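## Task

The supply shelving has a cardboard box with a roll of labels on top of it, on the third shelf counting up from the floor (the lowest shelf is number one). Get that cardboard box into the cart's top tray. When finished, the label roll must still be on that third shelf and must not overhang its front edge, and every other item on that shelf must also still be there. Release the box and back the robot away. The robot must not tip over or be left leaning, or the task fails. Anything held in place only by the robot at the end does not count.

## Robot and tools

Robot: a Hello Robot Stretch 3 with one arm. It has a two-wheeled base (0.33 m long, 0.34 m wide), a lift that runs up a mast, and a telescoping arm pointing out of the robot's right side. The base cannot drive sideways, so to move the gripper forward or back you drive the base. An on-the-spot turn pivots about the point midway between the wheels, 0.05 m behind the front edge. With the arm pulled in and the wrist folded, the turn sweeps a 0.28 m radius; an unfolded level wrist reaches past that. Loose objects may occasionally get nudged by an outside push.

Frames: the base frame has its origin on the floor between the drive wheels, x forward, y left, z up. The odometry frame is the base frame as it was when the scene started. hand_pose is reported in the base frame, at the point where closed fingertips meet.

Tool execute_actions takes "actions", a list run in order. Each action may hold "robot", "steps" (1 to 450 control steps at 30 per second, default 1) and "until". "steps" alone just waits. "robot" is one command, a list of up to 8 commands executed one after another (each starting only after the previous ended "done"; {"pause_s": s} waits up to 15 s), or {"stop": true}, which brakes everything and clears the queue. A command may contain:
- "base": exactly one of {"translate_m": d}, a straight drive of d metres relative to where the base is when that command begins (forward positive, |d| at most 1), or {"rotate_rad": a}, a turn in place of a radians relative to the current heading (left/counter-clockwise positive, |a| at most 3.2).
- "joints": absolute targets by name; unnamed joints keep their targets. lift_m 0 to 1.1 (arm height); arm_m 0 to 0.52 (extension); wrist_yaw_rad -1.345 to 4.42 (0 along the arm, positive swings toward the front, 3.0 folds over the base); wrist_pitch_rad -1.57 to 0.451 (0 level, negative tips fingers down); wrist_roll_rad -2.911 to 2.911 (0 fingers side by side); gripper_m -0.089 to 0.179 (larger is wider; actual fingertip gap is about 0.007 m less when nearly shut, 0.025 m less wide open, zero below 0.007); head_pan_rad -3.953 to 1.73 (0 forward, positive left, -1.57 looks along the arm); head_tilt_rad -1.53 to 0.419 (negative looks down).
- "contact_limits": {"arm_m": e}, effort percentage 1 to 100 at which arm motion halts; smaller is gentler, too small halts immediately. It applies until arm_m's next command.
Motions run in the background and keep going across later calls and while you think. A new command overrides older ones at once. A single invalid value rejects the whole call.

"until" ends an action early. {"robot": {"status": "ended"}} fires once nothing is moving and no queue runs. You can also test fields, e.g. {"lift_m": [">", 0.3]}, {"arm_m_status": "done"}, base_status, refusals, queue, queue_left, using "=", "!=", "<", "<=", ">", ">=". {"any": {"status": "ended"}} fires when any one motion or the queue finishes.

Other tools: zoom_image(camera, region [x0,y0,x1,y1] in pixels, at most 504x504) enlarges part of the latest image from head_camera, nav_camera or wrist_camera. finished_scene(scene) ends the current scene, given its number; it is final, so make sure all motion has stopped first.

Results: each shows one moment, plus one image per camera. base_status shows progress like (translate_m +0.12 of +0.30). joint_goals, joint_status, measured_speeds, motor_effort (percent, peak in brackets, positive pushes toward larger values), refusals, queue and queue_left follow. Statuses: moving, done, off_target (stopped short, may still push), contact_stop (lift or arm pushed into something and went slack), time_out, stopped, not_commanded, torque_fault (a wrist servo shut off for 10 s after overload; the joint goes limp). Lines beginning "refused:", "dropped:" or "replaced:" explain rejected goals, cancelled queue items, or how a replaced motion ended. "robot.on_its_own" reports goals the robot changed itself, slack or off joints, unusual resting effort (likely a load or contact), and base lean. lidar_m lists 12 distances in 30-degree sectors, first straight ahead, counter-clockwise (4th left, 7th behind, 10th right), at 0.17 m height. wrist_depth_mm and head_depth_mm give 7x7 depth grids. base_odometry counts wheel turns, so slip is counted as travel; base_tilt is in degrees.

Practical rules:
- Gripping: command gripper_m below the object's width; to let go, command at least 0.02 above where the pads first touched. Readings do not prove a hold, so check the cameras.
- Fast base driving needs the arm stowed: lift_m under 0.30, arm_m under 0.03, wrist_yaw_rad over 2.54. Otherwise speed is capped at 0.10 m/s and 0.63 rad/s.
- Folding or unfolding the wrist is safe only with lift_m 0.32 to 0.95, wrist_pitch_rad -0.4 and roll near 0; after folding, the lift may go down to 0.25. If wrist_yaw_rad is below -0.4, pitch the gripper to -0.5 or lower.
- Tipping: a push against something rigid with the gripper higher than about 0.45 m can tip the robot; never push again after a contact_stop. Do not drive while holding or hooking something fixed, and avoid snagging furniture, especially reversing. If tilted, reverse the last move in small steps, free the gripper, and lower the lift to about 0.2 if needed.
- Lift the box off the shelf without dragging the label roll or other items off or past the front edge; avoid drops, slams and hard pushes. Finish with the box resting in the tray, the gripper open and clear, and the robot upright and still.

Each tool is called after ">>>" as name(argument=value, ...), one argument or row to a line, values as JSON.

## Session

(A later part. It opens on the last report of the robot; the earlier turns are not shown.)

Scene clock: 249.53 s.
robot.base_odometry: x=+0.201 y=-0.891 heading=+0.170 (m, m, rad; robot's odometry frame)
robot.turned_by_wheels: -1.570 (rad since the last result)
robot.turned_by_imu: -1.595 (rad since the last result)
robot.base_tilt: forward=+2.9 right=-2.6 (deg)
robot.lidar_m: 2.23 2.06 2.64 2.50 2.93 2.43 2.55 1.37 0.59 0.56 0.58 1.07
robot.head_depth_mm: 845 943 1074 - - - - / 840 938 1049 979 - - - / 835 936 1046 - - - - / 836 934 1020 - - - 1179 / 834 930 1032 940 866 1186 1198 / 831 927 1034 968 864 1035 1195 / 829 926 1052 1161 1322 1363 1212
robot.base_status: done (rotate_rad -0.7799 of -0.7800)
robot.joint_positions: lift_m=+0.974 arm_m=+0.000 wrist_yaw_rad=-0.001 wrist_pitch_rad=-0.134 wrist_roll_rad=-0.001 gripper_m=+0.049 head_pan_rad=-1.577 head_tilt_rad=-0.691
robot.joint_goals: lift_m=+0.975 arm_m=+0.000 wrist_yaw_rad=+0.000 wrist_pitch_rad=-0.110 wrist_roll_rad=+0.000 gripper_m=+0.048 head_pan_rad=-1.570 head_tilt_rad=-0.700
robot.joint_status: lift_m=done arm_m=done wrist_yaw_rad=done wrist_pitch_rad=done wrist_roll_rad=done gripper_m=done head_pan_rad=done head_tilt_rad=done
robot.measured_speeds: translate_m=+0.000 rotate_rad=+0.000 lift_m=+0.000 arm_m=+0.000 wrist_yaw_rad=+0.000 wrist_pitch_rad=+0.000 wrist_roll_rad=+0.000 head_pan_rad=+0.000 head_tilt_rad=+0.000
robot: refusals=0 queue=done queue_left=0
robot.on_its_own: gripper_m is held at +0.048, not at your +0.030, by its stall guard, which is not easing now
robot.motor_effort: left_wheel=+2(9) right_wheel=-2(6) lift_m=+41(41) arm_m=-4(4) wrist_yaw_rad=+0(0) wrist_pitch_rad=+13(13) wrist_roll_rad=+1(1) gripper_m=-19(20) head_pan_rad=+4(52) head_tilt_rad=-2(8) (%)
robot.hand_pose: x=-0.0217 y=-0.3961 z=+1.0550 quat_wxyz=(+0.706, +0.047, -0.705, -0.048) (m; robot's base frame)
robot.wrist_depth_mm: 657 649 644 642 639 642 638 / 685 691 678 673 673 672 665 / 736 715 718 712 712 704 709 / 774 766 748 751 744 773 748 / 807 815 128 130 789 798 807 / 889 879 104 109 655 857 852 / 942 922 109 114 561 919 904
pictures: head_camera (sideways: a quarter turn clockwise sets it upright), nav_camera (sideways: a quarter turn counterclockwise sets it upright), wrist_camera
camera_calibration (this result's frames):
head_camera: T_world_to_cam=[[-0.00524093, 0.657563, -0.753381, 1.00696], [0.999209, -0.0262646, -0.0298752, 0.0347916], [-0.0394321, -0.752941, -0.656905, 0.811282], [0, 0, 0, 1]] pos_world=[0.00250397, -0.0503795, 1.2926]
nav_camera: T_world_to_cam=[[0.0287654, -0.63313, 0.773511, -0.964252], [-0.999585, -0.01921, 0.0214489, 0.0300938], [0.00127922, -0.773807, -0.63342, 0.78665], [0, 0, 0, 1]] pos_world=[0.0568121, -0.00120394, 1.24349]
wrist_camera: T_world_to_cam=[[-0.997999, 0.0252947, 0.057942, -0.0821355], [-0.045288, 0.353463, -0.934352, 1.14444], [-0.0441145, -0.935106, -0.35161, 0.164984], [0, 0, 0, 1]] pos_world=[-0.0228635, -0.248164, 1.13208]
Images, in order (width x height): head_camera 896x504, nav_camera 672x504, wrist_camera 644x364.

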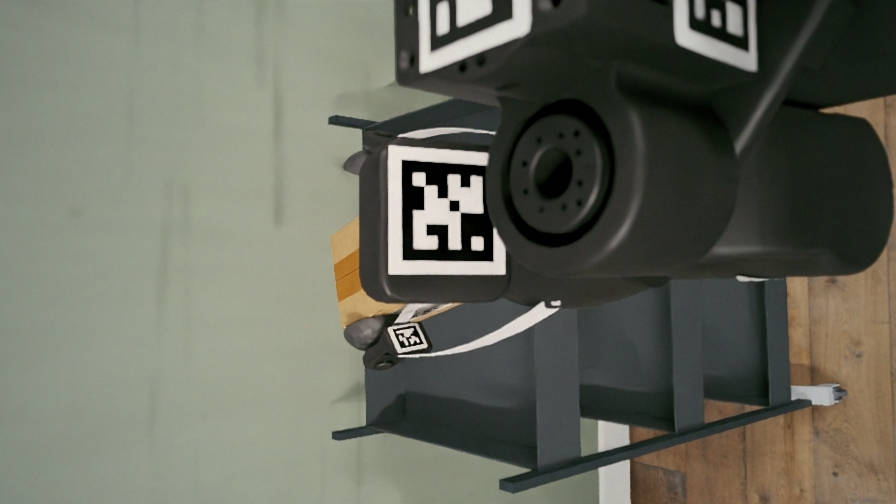

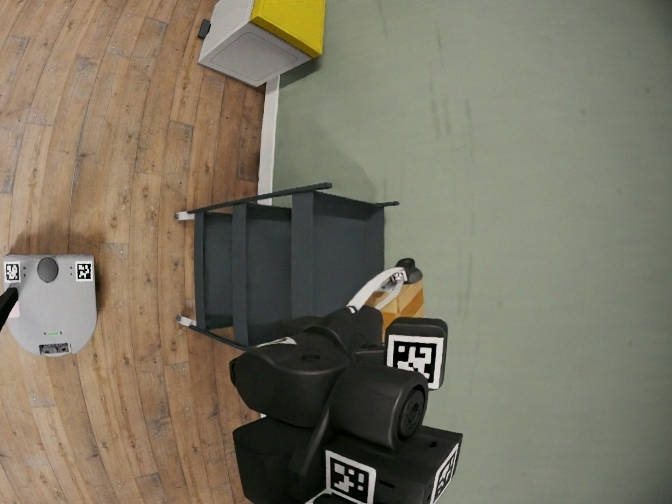

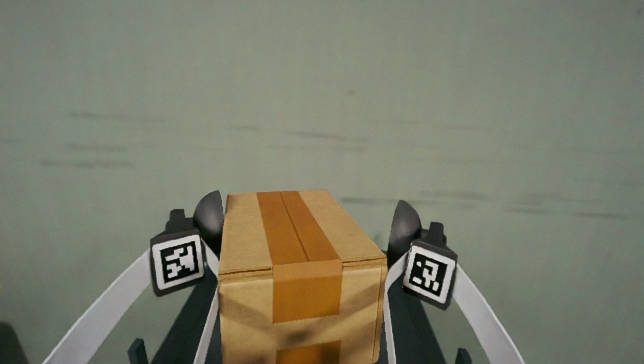

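>>> execute_actions(
  actions=[
    {"robot":[{"joints":{"arm_m":0.38,"lift_m":0.85}},{"joints":{"lift_m":0.72,"wrist_pitch_rad":-0.35}}],"steps":450,"until":{"robot":{"status":"ended"}}},
  ],
)

Scene clock: 266.30 s.
robot.base_odometry: x=+0.201 y=-0.891 heading=+0.170 (m, m, rad; robot's odometry frame)
robot.turned_by_wheels: +0.000 (rad since the last result)
robot.turned_by_imu: +0.000 (rad since the last result)
robot.base_tilt: forward=+2.9 right=-2.5 (deg)
robot.lidar_m: 2.23 2.06 2.63 2.50 2.92 2.42 2.55 1.37 0.59 0.56 0.59 1.07
robot.head_depth_mm: 843 941 1073 1236 1480 1441 - / 841 939 1045 1104 - - 1179 / 838 934 1041 - 1086 1184 1203 / 834 934 1042 - 1057 1187 1196 / 835 931 1036 943 863 1182 1198 / 831 927 1033 966 864 1032 1194 / 829 925 1048 1164 1323 1367 1214
robot.base_status: done (rotate_rad -0.7799 of -0.7800)
robot.joint_positions: lift_m=+0.720 arm_m=+0.380 wrist_yaw_rad=-0.001 wrist_pitch_rad=-0.371 wrist_roll_rad=-0.001 gripper_m=+0.049 head_pan_rad=-1.577 head_tilt_rad=-0.692
robot.joint_goals: lift_m=+0.720 arm_m=+0.380 wrist_yaw_rad=+0.000 wrist_pitch_rad=-0.350 wrist_roll_rad=+0.000 gripper_m=+0.048 head_pan_rad=-1.570 head_tilt_rad=-0.700
robot.joint_status: lift_m=done arm_m=done wrist_yaw_rad=done wrist_pitch_rad=done wrist_roll_rad=done gripper_m=done head_pan_rad=done head_tilt_rad=done
robot.measured_speeds: translate_m=+0.000 rotate_rad=+0.000 lift_m=+0.000 arm_m=+0.000 wrist_yaw_rad=+0.000 wrist_pitch_rad=+0.000 wrist_roll_rad=+0.000 head_pan_rad=+0.000 head_tilt_rad=+0.000
robot: refusals=0 queue=done queue_left=0
robot.on_its_own: gripper_m is held at +0.048, not at your +0.030, by its stall guard, which is not easing now
robot.motor_effort: left_wheel=+2(3) right_wheel=-3(2) lift_m=+18(40) arm_m=+5(4) wrist_yaw_rad=+0(1) wrist_pitch_rad=+11(12) wrist_roll_rad=+1(1) gripper_m=-20(20) head_pan_rad=+4(4) head_tilt_rad=-4(3) (%)
robot.hand_pose: x=-0.0217 y=-0.7546 z=+0.7438 quat_wxyz=(+0.696, +0.131, -0.694, -0.131) (m; robot's base frame)
robot.wrist_depth_mm: 315 312 310 307 307 304 304 / 332 343 339 336 334 329 328 / 287 293 357 356 352 353 359 / 271 306 305 304 309 301 391 / 251 265 128 130 287 283 230 / 219 216 104 109 217 237 218 / 194 190 109 114 195 201 199
pictures: head_camera (sideways: a quarter turn clockwise sets it upright), nav_camera (sideways: a quarter turn counterclockwise sets it upright), wrist_camera
camera_calibration (this result's frames):
head_camera: T_world_to_cam=[[-0.00526425, 0.657659, -0.753298, 1.00685], [0.999209, -0.0262245, -0.0298778, 0.0347948], [-0.0394042, -0.75286, -0.657001, 0.811405], [0, 0, 0, 1]] pos_world=[0.0025058, -0.0503785, 1.29259]
nav_camera: T_world_to_cam=[[0.0287878, -0.633227, 0.773431, -0.964148], [-0.999585, -0.0192491, 0.0214457, 0.030098], [0.00130785, -0.773727, -0.633518, 0.786777], [0, 0, 0, 1]] pos_world=[0.0568122, -0.0011947, 1.24349]
wrist_camera: T_world_to_cam=[[-0.998006, 0.0111885, 0.0621117, -0.0688125], [-0.0450457, 0.563024, -0.825212, 1.05736], [-0.0442033, -0.826365, -0.561398, -0.0415946], [0, 0, 0, 1]] pos_world=[-0.0228845, -0.628921, 0.853468]
Images, in order (width x height): head_camera 896x504, nav_camera 672x504, wrist_camera 644x364.

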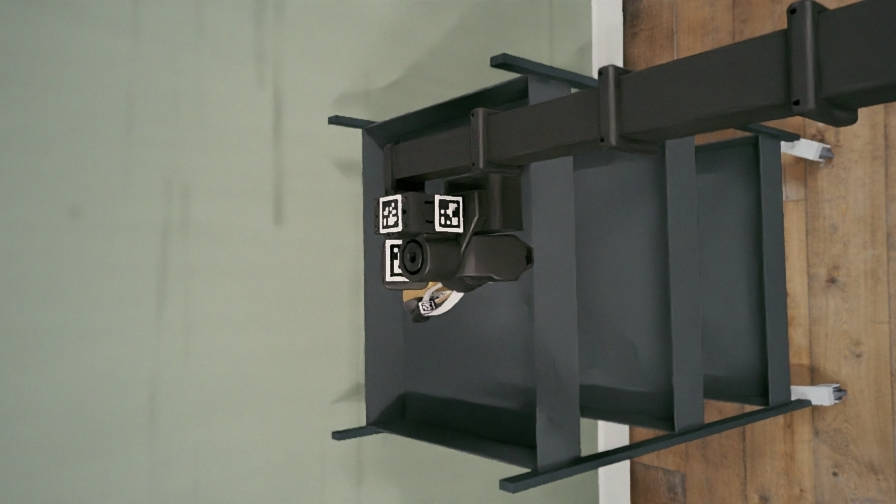

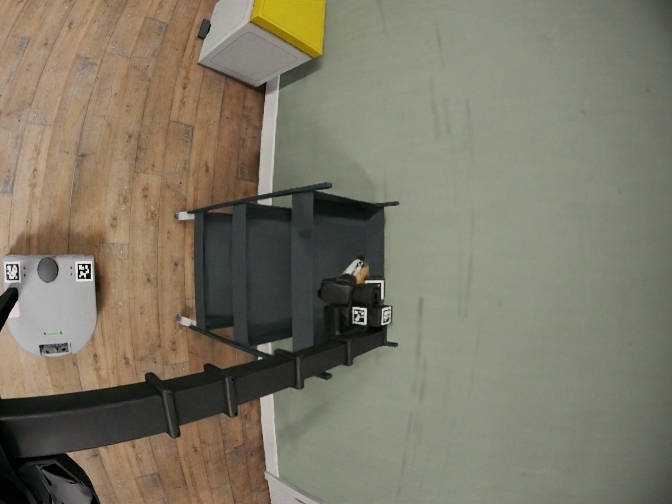

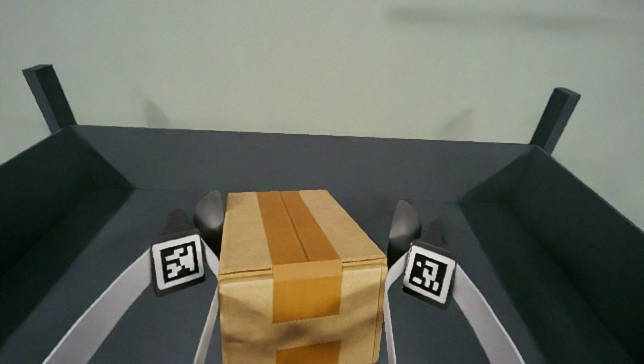

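>>> execute_actions(
  actions=[
    {"robot":{"joints":{"lift_m":0.672}},"steps":200,"until":{"robot":{"status":"ended"}}},
  ],
)

Scene clock: 275.10 s.
robot.base_odometry: x=+0.201 y=-0.891 heading=+0.170 (m, m, rad; robot's odometry frame)
robot.turned_by_wheels: +0.000 (rad since the last result)
robot.turned_by_imu: +0.000 (rad since the last result)
robot.base_tilt: forward=+2.9 right=-2.6 (deg)
robot.lidar_m: 2.23 2.06 2.64 2.50 2.93 2.42 2.55 1.37 0.59 0.56 0.59 1.07
robot.head_depth_mm: 845 941 1072 1245 1481 1408 1252 / 842 941 1050 1009 834 - - / 839 940 1043 1047 1087 1187 1193 / 835 932 1042 - 1084 1182 1198 / 834 932 1038 973 867 1180 1203 / 832 931 1037 970 865 1035 1196 / 832 927 1049 1164 1332 1367 1217
robot.base_status: done (rotate_rad -0.7799 of -0.7800)
robot.joint_positions: lift_m=+0.680 arm_m=+0.380 wrist_yaw_rad=-0.001 wrist_pitch_rad=-0.339 wrist_roll_rad=-0.010 gripper_m=+0.049 head_pan_rad=-1.577 head_tilt_rad=-0.692
robot.joint_goals: lift_m=+0.679 arm_m=+0.380 wrist_yaw_rad=+0.000 wrist_pitch_rad=-0.350 wrist_roll_rad=+0.000 gripper_m=+0.048 head_pan_rad=-1.570 head_tilt_rad=-0.700
robot.joint_status: lift_m=contact_stop arm_m=done wrist_yaw_rad=done wrist_pitch_rad=done wrist_roll_rad=done gripper_m=done head_pan_rad=done head_tilt_rad=done
robot.measured_speeds: translate_m=+0.000 rotate_rad=+0.000 lift_m=+0.004 arm_m=+0.000 wrist_yaw_rad=+0.000 wrist_pitch_rad=+0.168 wrist_roll_rad=-0.024 head_pan_rad=+0.000 head_tilt_rad=+0.000
robot: refusals=0 queue=dropped queue_left=0
robot.on_its_own: gripper_m is held at +0.048, not at your +0.030, by its stall guard, which is not easing now; lift_m is slack since a contact_stop, until your next command for it (your +0.672 is given up)
robot.motor_effort: left_wheel=+3(2) right_wheel=-3(3) lift_m=+16(18) arm_m=+3(4) wrist_yaw_rad=+0(1) wrist_pitch_rad=-11(11) wrist_roll_rad=+6(7) gripper_m=-20(19) head_pan_rad=+4(4) head_tilt_rad=-2(3) (%)
robot.hand_pose: x=-0.0217 y=-0.7582 z=+0.7103 quat_wxyz=(+0.701, +0.120, -0.693, -0.119) (m; robot's base frame)
robot.wrist_depth_mm: 313 312 308 308 305 303 302 / 332 340 337 335 330 327 317 / 267 279 276 281 279 284 351 / 257 284 293 291 291 289 232 / 222 227 128 130 248 246 220 / 186 183 104 108 184 202 199 / 163 160 109 115 164 170 173
pictures: head_camera (sideways: a quarter turn clockwise sets it upright), nav_camera (sideways: a quarter turn counterclockwise sets it upright), wrist_camera
camera_calibration (this result's frames):
head_camera: T_world_to_cam=[[-0.00526904, 0.657835, -0.753144, 1.00665], [0.99921, -0.0262086, -0.0298825, 0.0348009], [-0.0393966, -0.752706, -0.657177, 0.811634], [0, 0, 0, 1]] pos_world=[0.00250627, -0.0503764, 1.29258]
nav_camera: T_world_to_cam=[[0.0287923, -0.633408, 0.773283, -0.963955], [-0.999585, -0.0192631, 0.0214397, 0.0301057], [0.00131569, -0.773579, -0.633699, 0.787012], [0, 0, 0, 1]] pos_world=[0.0568123, -0.00118059, 1.24349]
wrist_camera: T_world_to_cam=[[-0.997504, 0.0103328, 0.0698511, -0.0728331], [-0.0534567, 0.535809, -0.842646, 1.0234], [-0.0461337, -0.844276, -0.533919, -0.0965253], [0, 0, 0, 1]] pos_world=[-0.0223967, -0.629088, 0.815914]
Images, in order (width x height): head_camera 896x504, nav_camera 672x504, wrist_camera 644x364.

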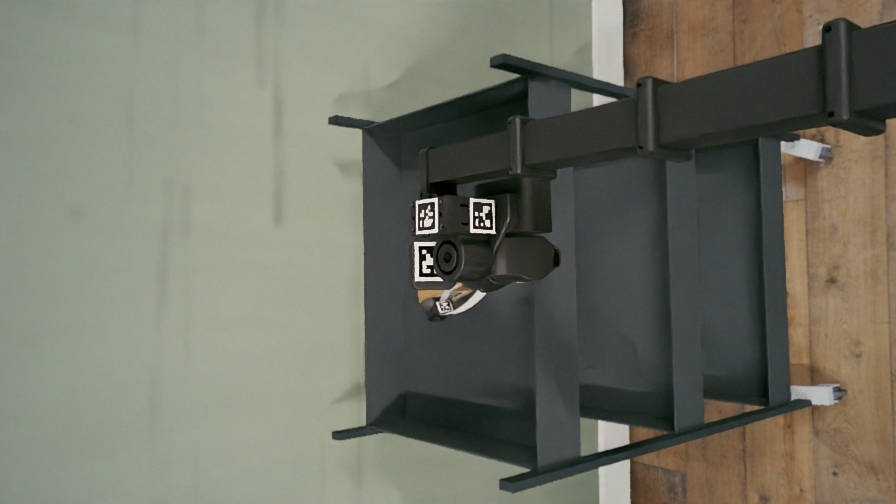

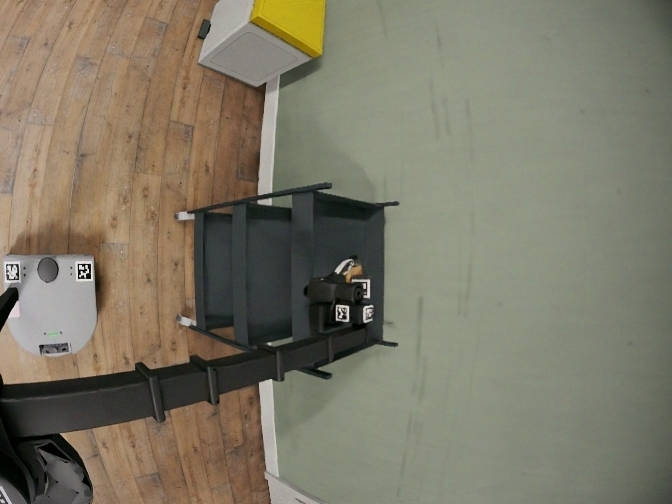

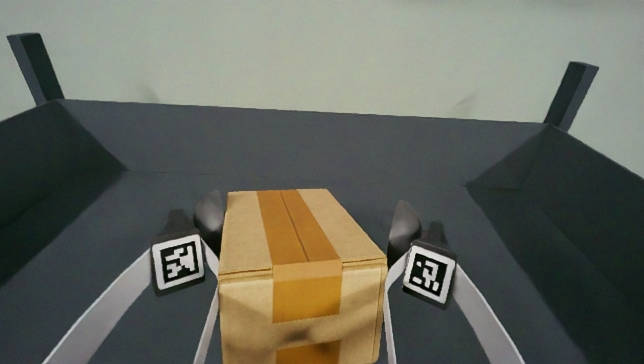

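Box touches the tray floor. Release and withdraw.

>>> execute_actions(
  actions=[
    {"robot":[{"joints":{"lift_m":0.684,"gripper_m":0.12}},{"pause_s":0.4},{"joints":{"lift_m":0.8}},{"joints":{"arm_m":0.0}}],"steps":300,"until":{"robot":{"status":"ended"}}},
  ],
)

Scene clock: 287.50 s.
robot.base_odometry: x=+0.201 y=-0.891 heading=+0.170 (m, m, rad; robot's odometry frame)
robot.turned_by_wheels: +0.000 (rad since the last result)
robot.turned_by_imu: +0.000 (rad since the last result)
robot.base_tilt: forward=+2.8 right=-2.5 (deg)
robot.lidar_m: 2.22 2.07 2.64 2.49 2.91 2.41 2.55 1.37 0.59 0.56 0.59 1.07
robot.head_depth_mm: 844 941 1073 1242 1477 1409 - / 841 941 1047 983 870 1347 - / 838 935 1043 978 1061 1186 - / 836 933 1043 921 1056 - - / 833 930 1040 968 862 1181 1196 / 832 929 1030 967 862 1033 1199 / 829 926 1050 1159 1324 1372 1218
robot.base_status: done (rotate_rad -0.7799 of -0.7800)
robot.joint_positions: lift_m=+0.799 arm_m=+0.000 wrist_yaw_rad=-0.001 wrist_pitch_rad=-0.365 wrist_roll_rad=-0.003 gripper_m=+0.120 head_pan_rad=-1.577 head_tilt_rad=-0.692
robot.joint_goals: lift_m=+0.800 arm_m=+0.000 wrist_yaw_rad=+0.000 wrist_pitch_rad=-0.350 wrist_roll_rad=+0.000 gripper_m=+0.120 head_pan_rad=-1.570 head_tilt_rad=-0.700
robot.joint_status: lift_m=done arm_m=done wrist_yaw_rad=done wrist_pitch_rad=done wrist_roll_rad=done gripper_m=done head_pan_rad=done head_tilt_rad=done
robot.measured_speeds: translate_m=+0.000 rotate_rad=+0.000 lift_m=+0.000 arm_m=+0.000 wrist_yaw_rad=+0.000 wrist_pitch_rad=+0.000 wrist_roll_rad=+0.000 head_pan_rad=+0.000 head_tilt_rad=+0.000
robot: refusals=0 queue=done queue_left=0
robot.motor_effort: left_wheel=+2(3) right_wheel=-2(3) lift_m=+41(42) arm_m=-4(2) wrist_yaw_rad=+0(1) wrist_pitch_rad=+8(7) wrist_roll_rad=+2(6) gripper_m=+0(78) head_pan_rad=+4(4) head_tilt_rad=-2(3) (%)
robot.hand_pose: x=-0.0217 y=-0.3762 z=+0.8243 quat_wxyz=(+0.697, +0.128, -0.694, -0.129) (m; robot's base frame)
robot.wrist_depth_mm: 655 648 644 640 637 626 629 / 713 706 682 693 688 690 680 / 790 762 608 650 654 757 747 / 866 393 389 390 499 797 822 / - 969 708 702 717 943 929 / - - 631 640 643 - - / 897 921 744 546 786 962 -
pictures: head_camera (sideways: a quarter turn clockwise sets it upright), nav_camera (sideways: a quarter turn counterclockwise sets it upright), wrist_camera
camera_calibration (this result's frames):
head_camera: T_world_to_cam=[[-0.00535318, 0.657834, -0.753144, 1.00665], [0.999213, -0.0260808, -0.0298824, 0.0348009], [-0.0393003, -0.752711, -0.657177, 0.811634], [0, 0, 0, 1]] pos_world=[0.00251271, -0.0503768, 1.29258]
nav_camera: T_world_to_cam=[[0.0288733, -0.633404, 0.773283, -0.963956], [-0.999582, -0.0193909, 0.0214397, 0.0301057], [0.00141464, -0.773578, -0.633699, 0.787012], [0, 0, 0, 1]] pos_world=[0.0568124, -0.00117411, 1.24349]
wrist_camera: T_world_to_cam=[[-0.997884, 0.0108191, 0.0641086, -0.0798314], [-0.0472117, 0.55735, -0.828934, 0.911655], [-0.0446993, -0.830207, -0.55566, 0.310136], [0, 0, 0, 1]] pos_world=[-0.0227588, -0.24977, 0.933151]
Images, in order (width x height): head_camera 896x504, nav_camera 672x504, wrist_camera 644x364.

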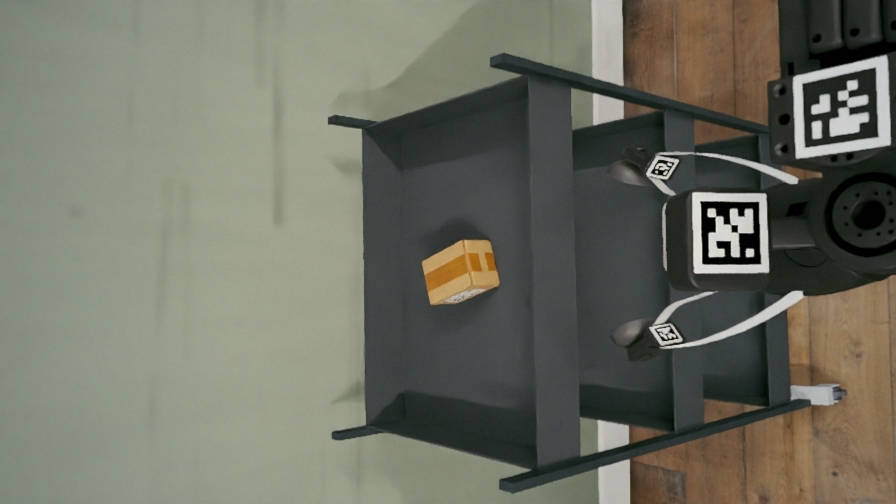

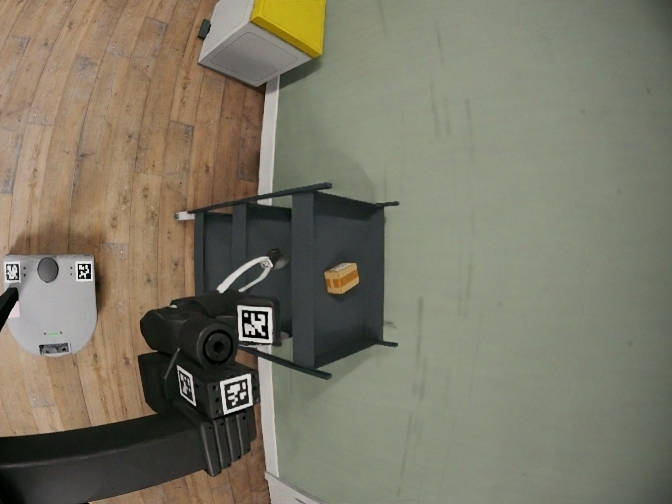

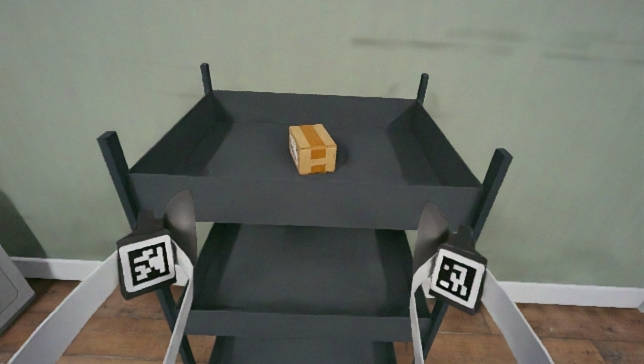

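>>> execute_actions(
  actions=[
    {"robot":{"joints":{"head_pan_rad":0.65,"head_tilt_rad":-0.15}},"steps":100,"until":{"robot":{"status":"ended"}}},
  ],
)

>>> zoom_image(
  camera="head_camera",
  region=[200, 0, 700, 504],
)

Scene clock: 294.03 s.
robot.base_odometry: x=+0.201 y=-0.891 heading=+0.170 (m, m, rad; robot's odometry frame)
robot.turned_by_wheels: +0.000 (rad since the last result)
robot.turned_by_imu: +0.000 (rad since the last result)
robot.base_tilt: forward=+2.9 right=-2.5 (deg)
robot.lidar_m: 2.23 2.06 2.64 2.50 2.92 2.42 2.56 1.37 0.59 0.57 0.58 1.07
robot.head_depth_mm: 2092 2139 2188 2252 2290 2308 1883 / 2205 2256 2320 2386 2458 2435 1873 / 2351 2126 2206 2273 2366 2369 1870 / 2478 2391 2592 2661 2612 2283 1869 / 2655 2632 2774 2840 2833 2434 1868 / 2866 2531 2598 2681 2752 2497 1864 / 3054 3189 3281 3370 3442 2480 1868
robot.base_status: done (rotate_rad -0.7799 of -0.7800)
robot.joint_positions: lift_m=+0.799 arm_m=+0.000 wrist_yaw_rad=-0.001 wrist_pitch_rad=-0.365 wrist_roll_rad=-0.003 gripper_m=+0.120 head_pan_rad=+0.643 head_tilt_rad=-0.162
robot.joint_goals: lift_m=+0.800 arm_m=+0.000 wrist_yaw_rad=+0.000 wrist_pitch_rad=-0.350 wrist_roll_rad=+0.000 gripper_m=+0.120 head_pan_rad=+0.650 head_tilt_rad=-0.150
robot.joint_status: lift_m=done arm_m=done wrist_yaw_rad=done wrist_pitch_rad=done wrist_roll_rad=done gripper_m=done head_pan_rad=done head_tilt_rad=done
robot.measured_speeds: translate_m=+0.000 rotate_rad=+0.000 lift_m=+0.000 arm_m=+0.000 wrist_yaw_rad=+0.000 wrist_pitch_rad=+0.000 wrist_roll_rad=+0.000 head_pan_rad=+0.000 head_tilt_rad=+0.000
robot: refusals=0 queue=done queue_left=0
robot.motor_effort: left_wheel=+2(2) right_wheel=-2(2) lift_m=+41(40) arm_m=-4(4) wrist_yaw_rad=+0(0) wrist_pitch_rad=+8(8) wrist_roll_rad=+2(2) gripper_m=+0(0) head_pan_rad=+4(50) head_tilt_rad=+4(22) (%)
robot.hand_pose: x=-0.0217 y=-0.3762 z=+0.8243 quat_wxyz=(+0.697, +0.128, -0.694, -0.129) (m; robot's base frame)
robot.wrist_depth_mm: 658 645 646 638 638 625 624 / 724 717 695 681 691 695 670 / 787 762 608 647 663 754 752 / 853 391 390 386 492 798 815 / - 958 696 717 701 928 910 / - - 637 644 651 - - / 911 936 743 549 778 963 -
pictures: head_camera (sideways: a quarter turn clockwise sets it upright), nav_camera (sideways: a quarter turn counterclockwise sets it upright), wrist_camera
camera_calibration (this result's frames):
head_camera: T_world_to_cam=[[-0.144037, -0.119545, -0.982325, 1.30648], [-0.573116, 0.819324, -0.0156733, 0.0259094], [0.806716, 0.560729, -0.186526, 0.194036], [0, 0, 0, 1]] pos_world=[0.0464985, 0.0261534, 1.31999]
nav_camera: T_world_to_cam=[[0.104909, 0.119442, 0.987283, -1.24365], [0.607995, -0.793321, 0.0313706, 0.00735193], [0.786979, 0.596972, -0.155847, 0.160388], [0, 0, 0, 1]] pos_world=[-0.000221917, 0.0586291, 1.2526]
wrist_camera: T_world_to_cam=[[-0.997884, 0.0108191, 0.0641087, -0.0798314], [-0.0472118, 0.55735, -0.828934, 0.911655], [-0.0446993, -0.830207, -0.55566, 0.310137], [0, 0, 0, 1]] pos_world=[-0.0227588, -0.24977, 0.933151]
Images, in order (width x height): head_camera 896x504, nav_camera 672x504, wrist_camera 644x364.

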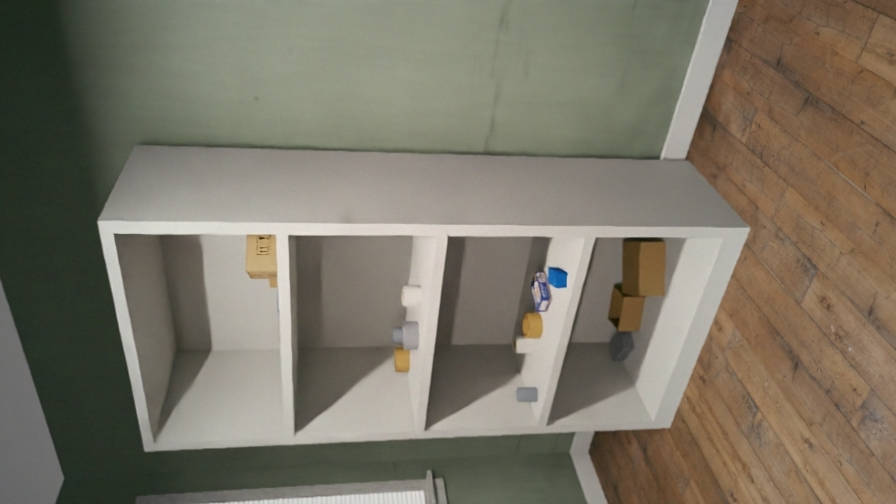

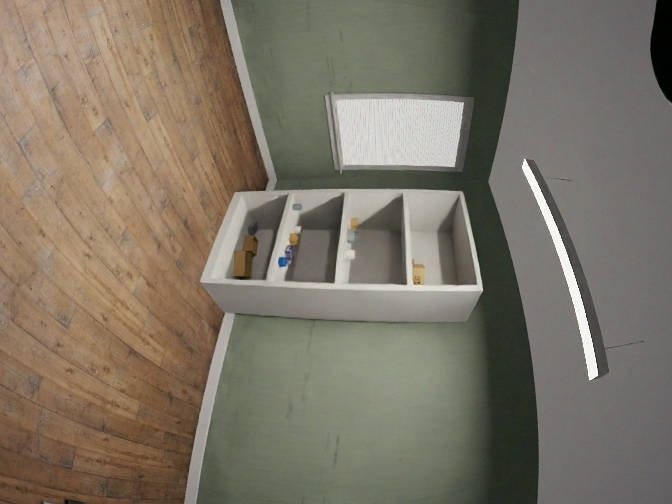

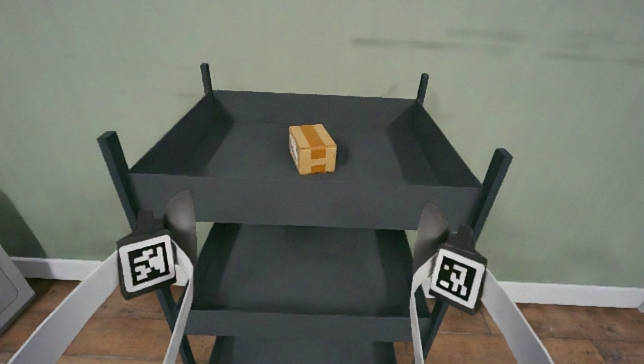

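Region (200, 0, 700, 504) of head_camera's 896x504 image, scaled by 1.000; it fills the left 500 columns of this view, and the rest is white.

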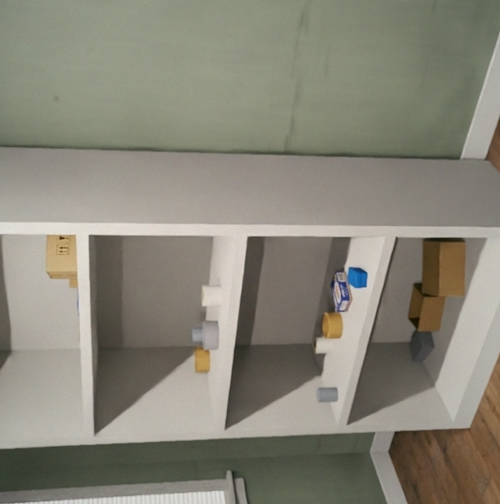

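>>> finished_scene(
  scene=1,
)

The scene is finished: the task was done.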